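## Task

Push the CALL key on the operator panel so that, at the end, its lamp is on and every other lamp is off. The result must hold up on its own, not only because the robot is pressing or holding something. When finished, release and withdraw the gripper.

## Robot and tools

Robot: a single six-joint arm (yam_st) with a two-finger parallel gripper. The panel carries four keys in a random layout, each labelled with its name. A light push until its lamp lights is enough. A press is permanent, so hitting the wrong key cannot be fixed. Something may occasionally pull briefly on a part the gripper holds. Never knock or place anything off the table; that ends the scene.

Frame: all poses are in the scene frame. The origin is on the table surface under the arm's base, +z is up, and +y lies to the left when facing along +x. The base may sit slightly tilted. Reported hand positions can be wrong, more so far from the base. The gripper's fingers point along its own +z and close along its own y. end_effector_position is the midpoint between the finger pads, roughly 1 cm short of the fingertips. For pressing a key, pointing the fingers down with the gripper closed is a natural choice.

A row is 8 plain numbers: x, y, z (metres), then qw, qx, qy, qz (orientation quaternion, w first), then opening. x, y, z and the quaternion together form an absolute target pose for the gripper in the scene frame, not an offset. Opening runs from -1 (closed) to +1 (fully open, 0.094 m). To keep an orientation, repeat the intended quaternion in every row rather than copying the possibly drifted reported one.

Tools:
- execute_actions {"actions": [...], "pictures": bool}. The list holds at most one item. An empty list only returns the current state. An action {"rows": [[8 numbers], ...], "steps": n} has 1 to 15 rows and n of at most 15 control steps, each 1/30 s, default 15. Rows apply one per step, and the last row repeats to fill the remaining steps. A wait {"steps": n} (n up to 300) sends nothing and returns n steps after the previous result; thinking time counts toward those steps. The call is rejected, and nothing is sent, if any target lies over 0.6 m from the last reported position along any gripper axis.
- move {"target": [8 numbers], "speed": m/s}. Drives the gripper on a straight-line path to one absolute pose. speed is 0.002 to 0.5 (default 0.25); rotation is capped at twice that value in rad/s. A path lasts 0.5 to 10 s and is cut short at 10 s. The opening is applied at the start. It does not slow for obstacles, and the real hand lags, strays and can overshoot the speed, especially with the arm near full extension. Faster contact hits harder, and aiming further beyond the contact point pushes harder, so approach keys slowly and target only slightly past the key face.
- wait {"seconds": 0 to 10}: lets time pass with no new command.
- zoom_image {"camera": "cam_head_left" | "cam_head_right" | "cam_wrist", "region": [x0, y0, x1, y1]}: enlarges part of that camera's latest image. Pixel coordinates start at the top-left; the region is at most 504 by 504. Use it to read key labels. Images: cam_head_left and cam_head_right 672x504, cam_wrist 616x616 (fisheye).
- read_manual {"section": "licences"}: only licence text; no motion.
- finished_scene {"scene": n}: ends the current scene irreversibly, grades it, and gives the next task. Call it only once the right lamp is lit and the gripper has backed off.

Control behaviour: each step the commanded pose is clamped to within 70 mm and 16 degrees of the measured pose, and damped inverse kinematics then favours position over orientation. After an action ends, the arm continues only to that last clamped pose, so a distant target may need several actions; check the result and send the remainder. Joint friction can leave the hand up to about 31 mm off, and commands smaller than that may not move it at all. The elbow cannot fully straighten.

Results: a state line gives end_effector_position and end_effector_quat_wxyz. Joint positions and Joint velocities list waist, shoulder, elbow, wrist pitch, wrist yaw, wrist roll (rad, rad/s), then finger gap (m, m/s). Ranges: waist -2.618 to 3.054, shoulder 0 to 3.142, elbow 0 to 3.142, wrist pitch -1.571 to 1.571, wrist yaw -1.571 to 1.571, wrist roll -2.094 to 2.094. grip_measured is the finger opening on the command scale, possibly off by about 1 mm. "pose unreachable" and HELD mean the clearance check (which treats any mount under the base as arm) altered or blocked a step. "Hand target" is the pose currently being driven toward. A move adds a "move:" line: done (settled near target), off_target, moving, held (last step blocked) or fault, plus limits such as paced (pose clipped) or held (some steps blocked; speed may jump afterwards), and the distance to target. FAULT lines report stops.

Motor heat: holding effort heats motors. MOTOR HOT warns at 75 °C; 90 °C halts the arm for 10 s; at 100 °C the motors release and the arm drops. Avoid lingering while pressing. Prefer smooth, low-effort, quick motions, and avoid slams or hard pushes.

Each tool is called after "Emit:" as name(argument=value, ...) on one line, values as JSON.

## Session

Emit:
execute_actions(actions=[])

Scene clock: 0.00 s of 7200.00 s.
end_effector_position=(+0.1980, -0.2424, +0.1908) grip_measured=+1.000 end_effector_quat_wxyz=(-0.213, -0.423, +0.880, +0.038)
Joint positions: [-0.962  1.333  0.863 -0.539  0.12  -1.603  0.094]
Joint velocities: [-0.007  0.002 -0.032  0.037  0.051 -0.051  0.   ]
Hand target: +0.198, -0.242, +0.191; -0.213, -0.423, +0.880, +0.038

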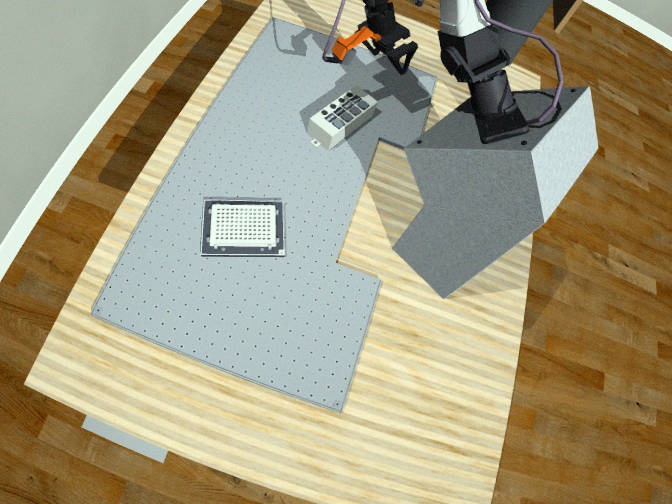

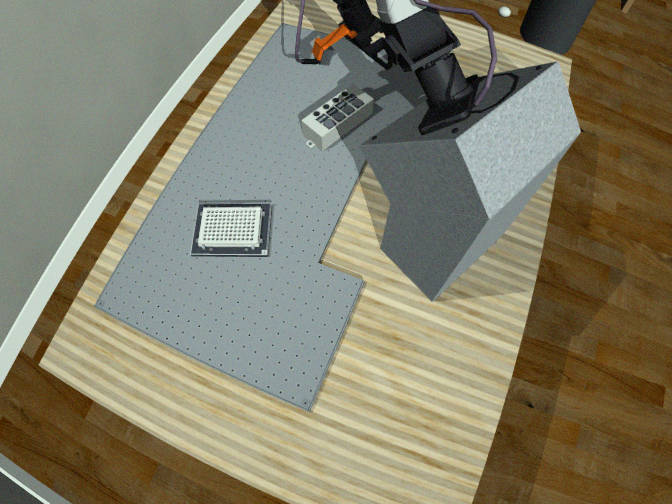

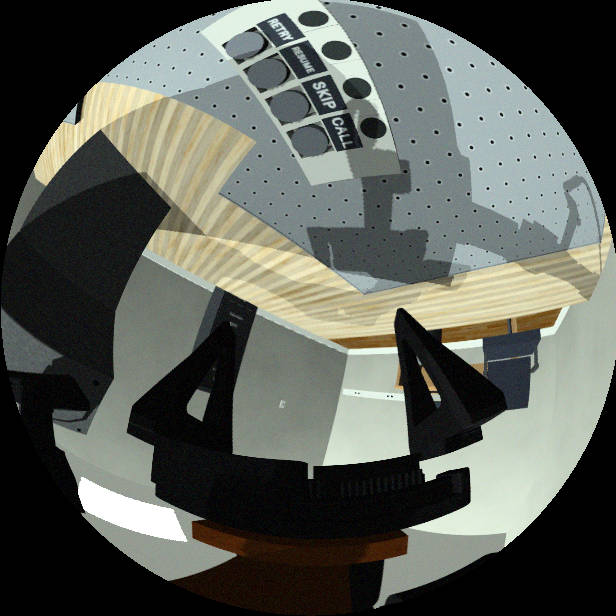

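Emit:
move(target=[0.21,-0.21,0.13,0,-0.43,0.903,0,-1])

Scene clock: 13.87 s of 7200.00 s.
end_effector_position=(+0.2198, -0.2127, +0.1326) grip_measured=-0.987 end_effector_quat_wxyz=(+0.003, -0.434, +0.901, -0.005)
Joint positions: [-1.012  1.422  0.6    0.062 -0.279 -1.623  0.001]
Joint velocities: [ 0.017 -0.002 -0.007 -0.051  0.022 -0.022 -0.001]
Hand target: +0.210, -0.209, +0.131; +0.000, -0.428, +0.904, +0.003
Off the commanded pose: 0.011 m, 1 deg.
After step 90, 9.23 s passed at rest.
move: off_target

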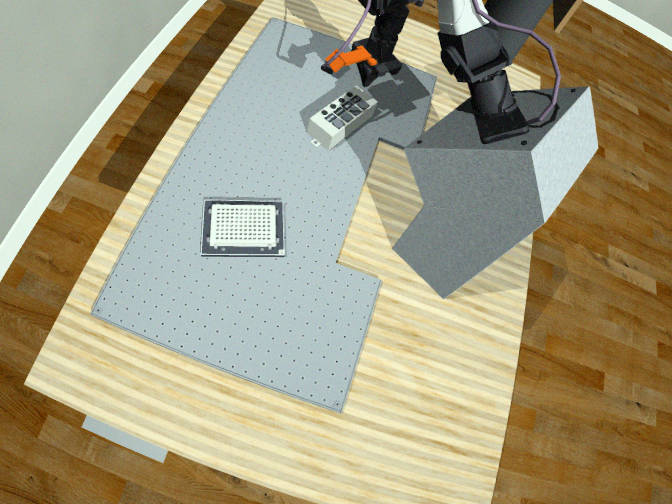

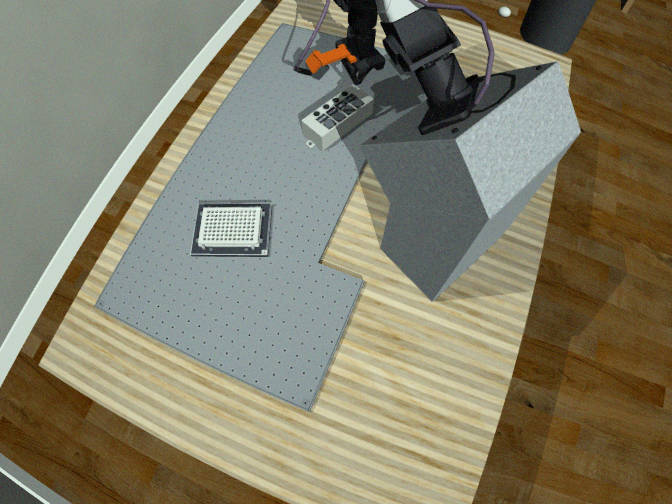

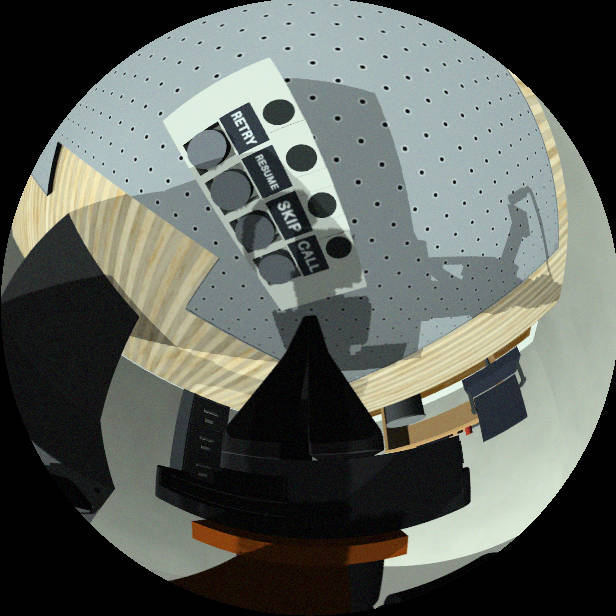

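Emit:
move(target=[0.185,-0.205,0.09,0,-0.43,0.903,0,-1])

Scene clock: 25.00 s of 7200.00 s.
end_effector_position=(+0.1846, -0.1990, +0.0909) grip_measured=-0.987 end_effector_quat_wxyz=(-0.007, -0.428, +0.904, +0.018)
Joint positions: [-1.015  1.641  0.561  0.268 -0.28  -1.626  0.001]
Joint velocities: [-0.002 -0.002 -0.002  0.022 -0.022  0.022  0.   ]
Hand target: +0.185, -0.205, +0.091; -0.001, -0.430, +0.903, +0.001
Off the commanded pose: 0.006 m, 2 deg.
After step 90, 7.33 s passed at rest.
move: done

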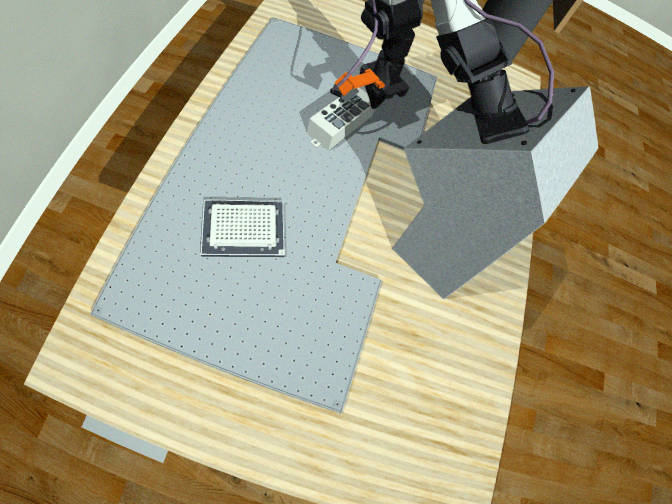

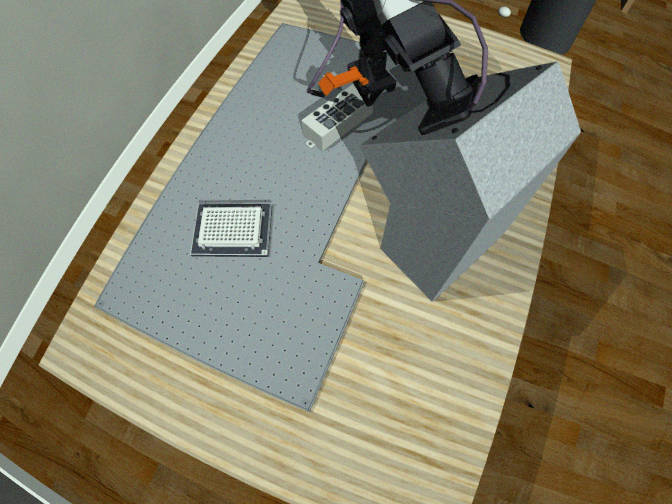

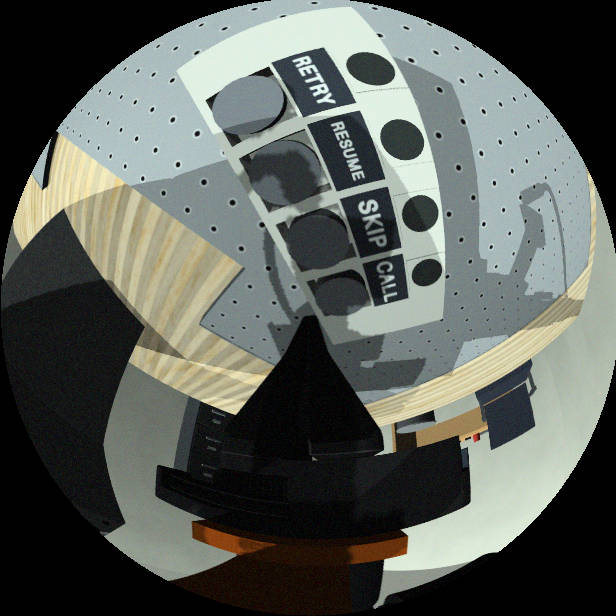

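Emit:
move(target=[0.206,-0.208,0.089,0,-0.43,0.903,0,-1])

Scene clock: 31.07 s of 7200.00 s.
end_effector_position=(+0.1852, -0.1969, +0.0899) grip_measured=-0.987 end_effector_quat_wxyz=(-0.015, -0.422, +0.906, +0.024)
Joint positions: [-1.001  1.641  0.573  0.241 -0.26  -1.607  0.001]
Joint velocities: [-0.002 -0.007  0.002  0.007 -0.022  0.022 -0.   ]
Hand target: +0.206, -0.208, +0.090; +0.001, -0.429, +0.903, +0.000
Off the commanded pose: 0.024 m, 3 deg.
After step 90, 2.37 s passed at rest.
move: off_target

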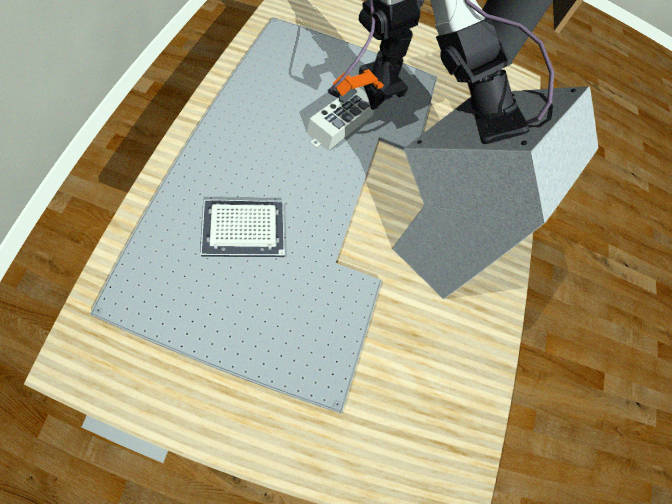

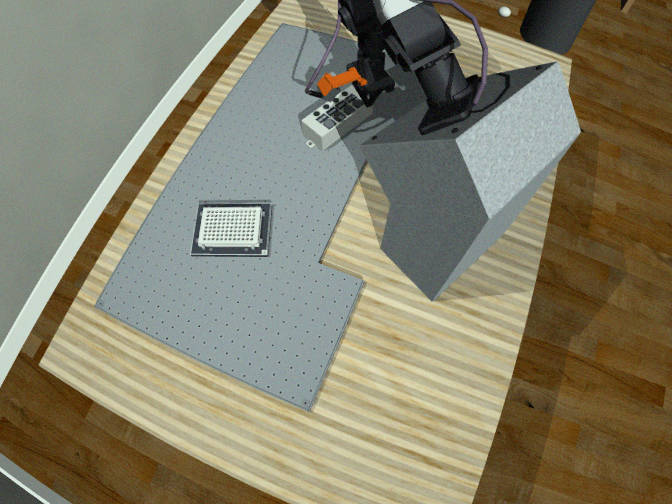

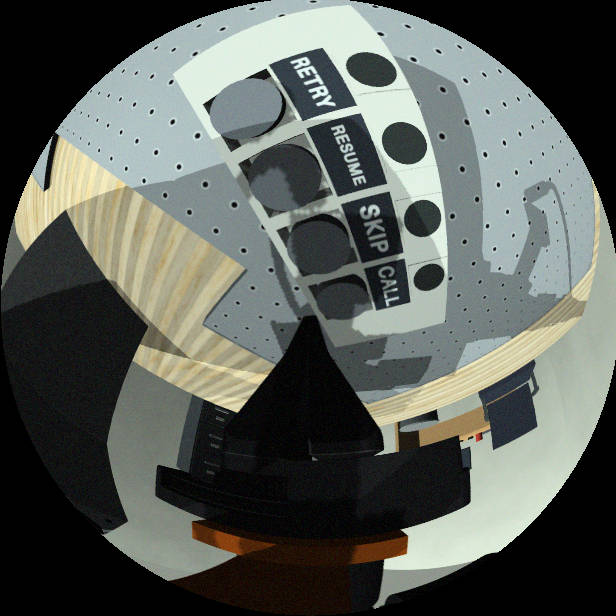

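Emit:
move(target=[0.222,-0.219,0.089,0,-0.43,0.903,0,-1])

Scene clock: 47.07 s of 7200.00 s.
end_effector_position=(+0.1870, -0.1981, +0.0902) grip_measured=-0.987 end_effector_quat_wxyz=(-0.030, -0.416, +0.908, +0.047)
Joint positions: [-0.994  1.641  0.635  0.123 -0.247 -1.603  0.001]
Joint velocities: [-0.002  0.002  0.002 -0.066 -0.066 -0.066 -0.   ]
Hand target: +0.222, -0.218, +0.091; +0.001, -0.430, +0.903, +0.000
Off the commanded pose: 0.041 m, 7 deg.
After step 90, 12.30 s passed at rest.
move: off_target

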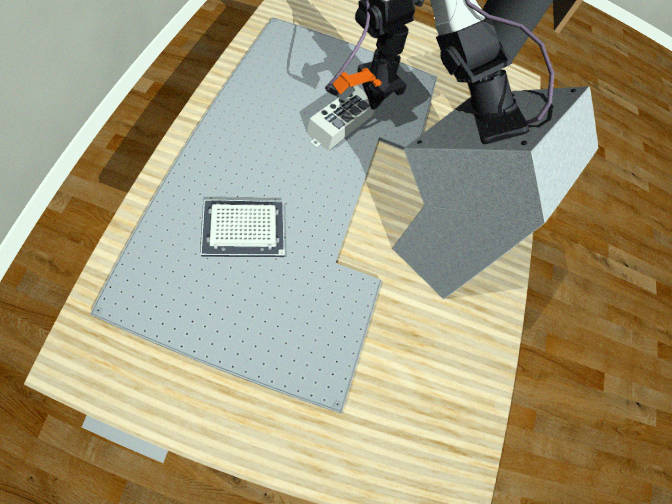

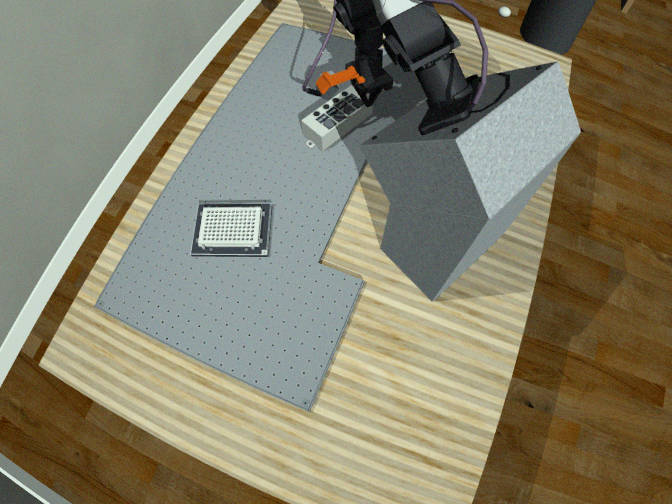

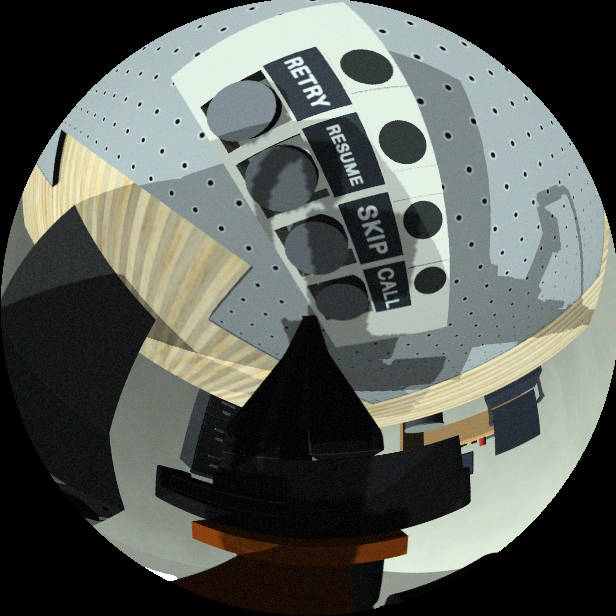

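Emit:
move(target=[0.192,-0.198,0.13,0,-0.43,0.903,0,-1])

Emit:
move(target=[0.212,-0.196,0.108,0,-0.43,0.903,0,-1])

Scene clock: 55.30 s of 7200.00 s.
end_effector_position=(+0.1961, -0.1992, +0.1260) grip_measured=-0.987 end_effector_quat_wxyz=(-0.002, -0.429, +0.903, +0.003)
Joint positions: [-1.025  1.447  0.517  0.148 -0.286 -1.627  0.001]
Joint velocities: [ 0.002 -0.017 -0.007  0.007  0.007 -0.066 -0.001]
Hand target: +0.192, -0.198, +0.130; +0.001, -0.429, +0.903, +0.000
Off the commanded pose: 0.006 m, 0 deg.
After step 90, 4.47 s passed at rest.
move: done

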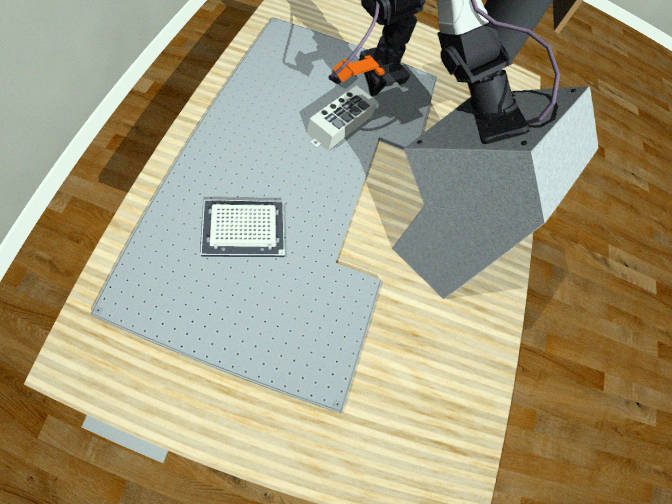

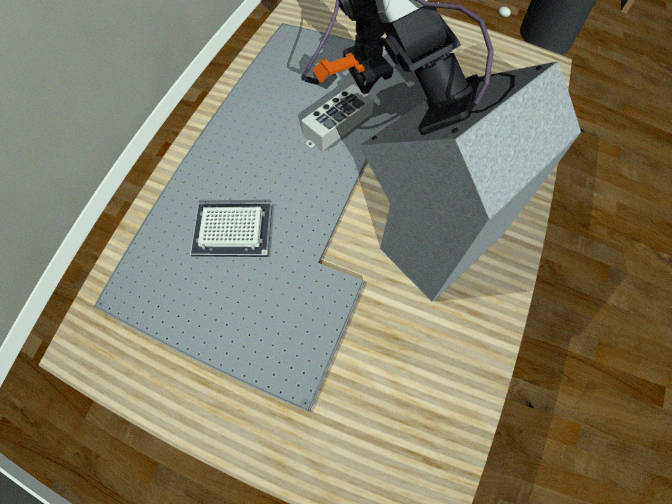

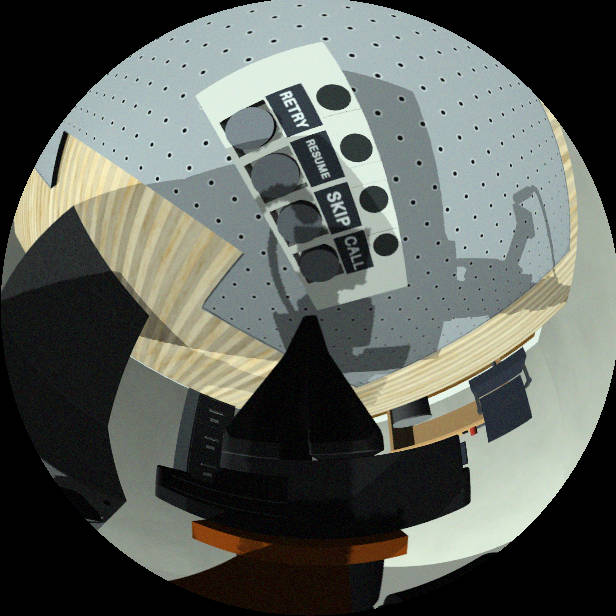

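Scene clock: 56.17 s of 7200.00 s.
end_effector_position=(+0.2027, -0.1915, +0.1114) grip_measured=-0.987 end_effector_quat_wxyz=(-0.004, -0.427, +0.904, +0.008)
Joint positions: [-0.968  1.509  0.537  0.19  -0.244 -1.584  0.001]
Joint velocities: [-0.012 -0.002  0.007 -0.066 -0.022  0.051 -0.001]
Hand target: +0.212, -0.196, +0.109; +0.000, -0.430, +0.903, -0.000
Off the commanded pose: 0.011 m, 1 deg.
move: off_target

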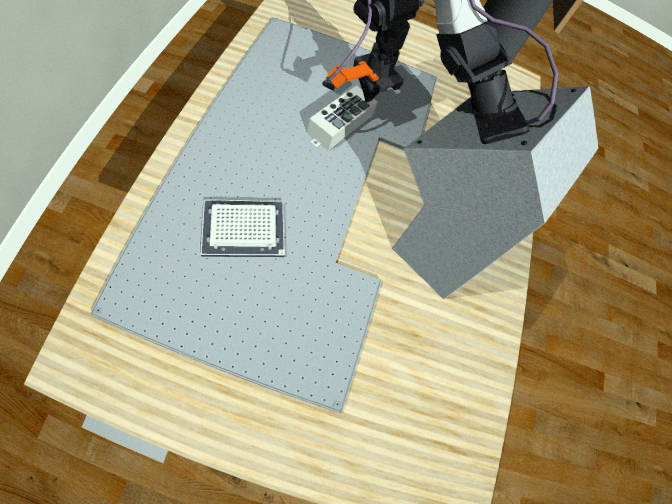

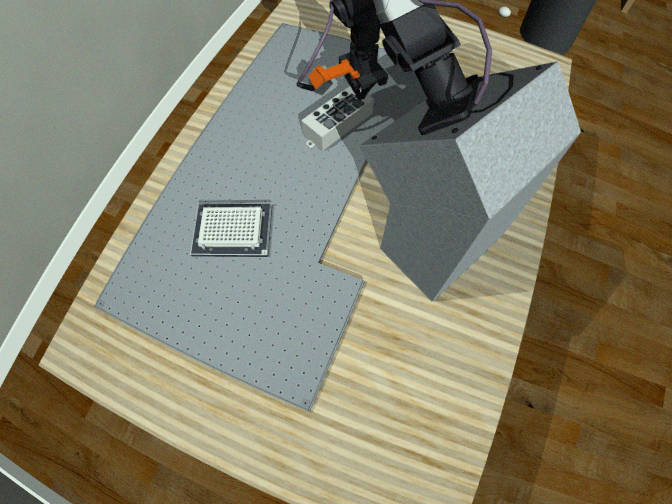

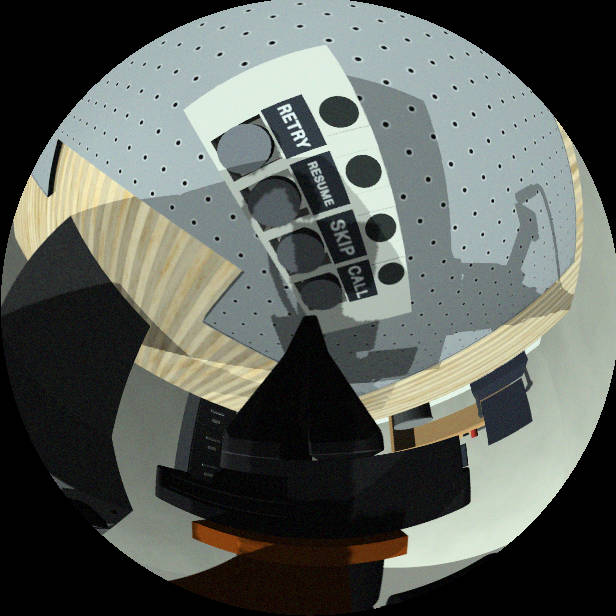

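Emit:
execute_actions(actions=[{"rows":[[0.215,-0.198,0.106,0,-0.43,0.903,0,-1],[0.217,-0.2,0.103,0,-0.43,0.903,0,-1],[0.218,-0.201,0.1,0,-0.43,0.903,0,-1],[0.218,-0.201,0.097,0,-0.43,0.903,0,-1],[0.218,-0.201,0.094,0,-0.43,0.903,0,-1],[0.218,-0.201,0.091,0,-0.43,0.903,0,-1],[0.218,-0.201,0.088,0,-0.43,0.903,0,-1],[0.218,-0.201,0.085,0,-0.43,0.903,0,-1]]}])

Scene clock: 76.57 s of 7200.00 s.
end_effector_position=(+0.2095, -0.1961, +0.0914) grip_measured=-0.987 end_effector_quat_wxyz=(-0.003, -0.427, +0.904, +0.010)
Joint positions: [-0.949  1.612  0.598  0.232 -0.236 -1.571  0.001]
Joint velocities: [ 0.002 -0.007 -0.007  0.007  0.007 -0.051  0.   ]
Hand target: +0.218, -0.201, +0.086; +0.000, -0.430, +0.903, -0.000
Off the commanded pose: 0.012 m, 1 deg.
Steps of this call (steps 1 to 90: nothing new was sent; then 16.90 s passed at rest; steps 91 to 105: all 15 steps of this action). Readings (end_effector_position):
91: (+0.2028, -0.1919, +0.1111)
92: (+0.2036, -0.1928, +0.1100)
94: (+0.2066, -0.1951, +0.1058)
98: (+0.2091, -0.1965, +0.0946)
105: the state above

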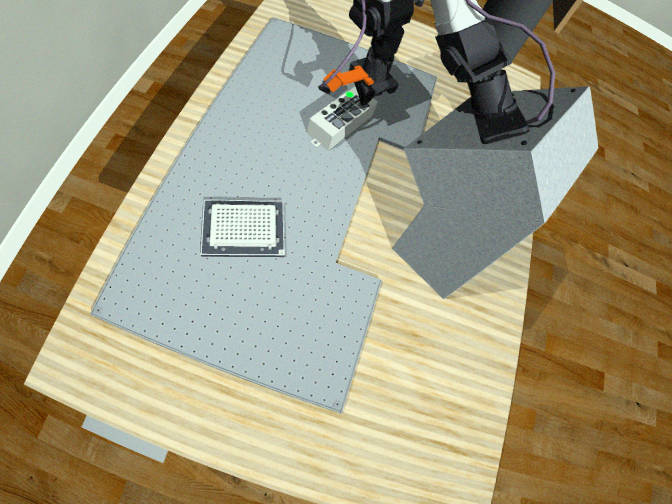

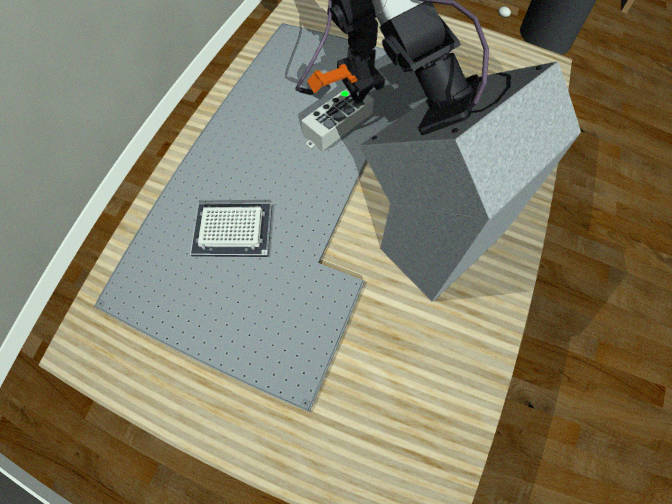

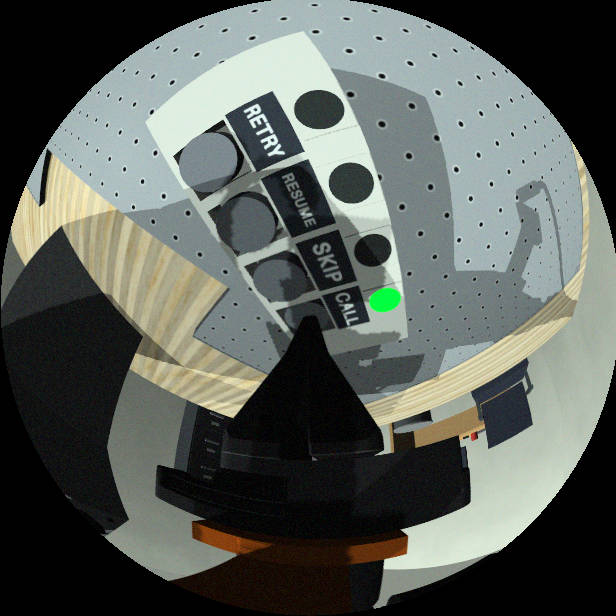

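Emit:
move(target=[0.22,-0.22,0.19,0,-0.43,0.903,0,-1])

Emit:
finished_scene(scene=1)

Scene clock: 84.53 s of 7200.00 s.
end_effector_position=(+0.2088, -0.2080, +0.1822) grip_measured=-0.987 end_effector_quat_wxyz=(-0.007, -0.425, +0.905, +0.018)
Joint positions: [-1.094  1.202  0.598 -0.226 -0.335 -1.68   0.001]
Joint velocities: [-0.007  0.012 -0.007 -0.037  0.051 -0.066  0.001]
Hand target: +0.220, -0.220, +0.189; -0.000, -0.430, +0.903, +0.001
Off the commanded pose: 0.018 m, 2 deg.
After step 90, 3.77 s passed at rest.
move: off_target

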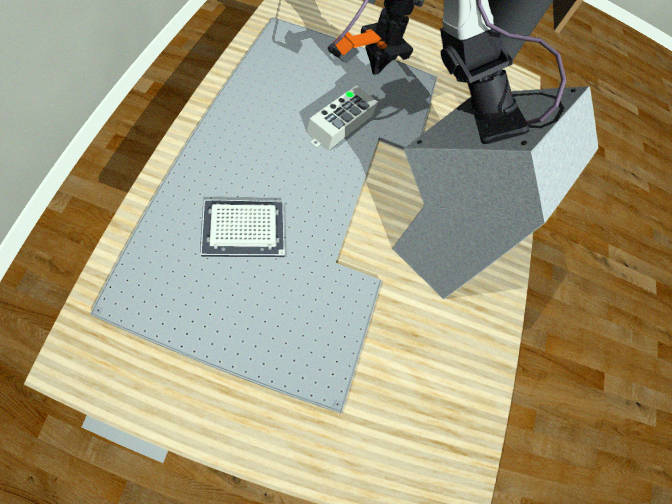

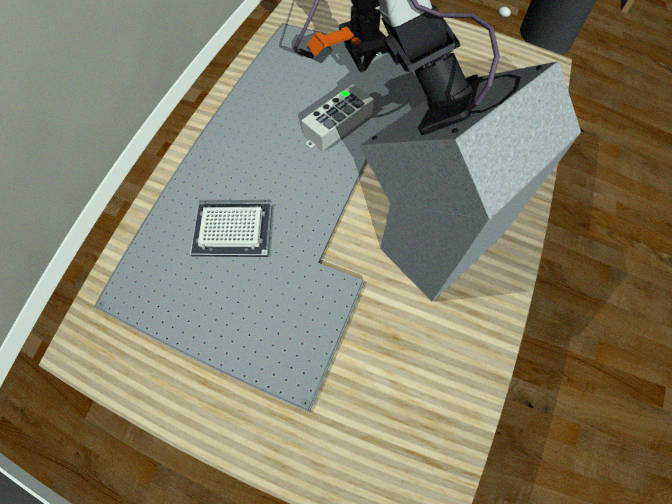

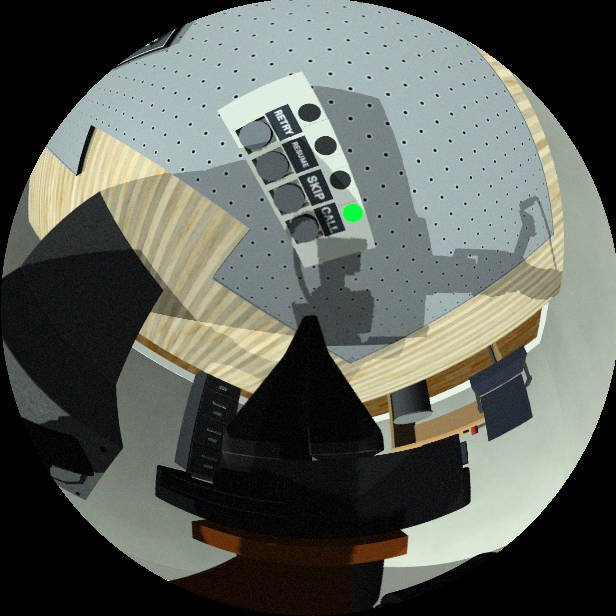

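The scene is finished: the task was done.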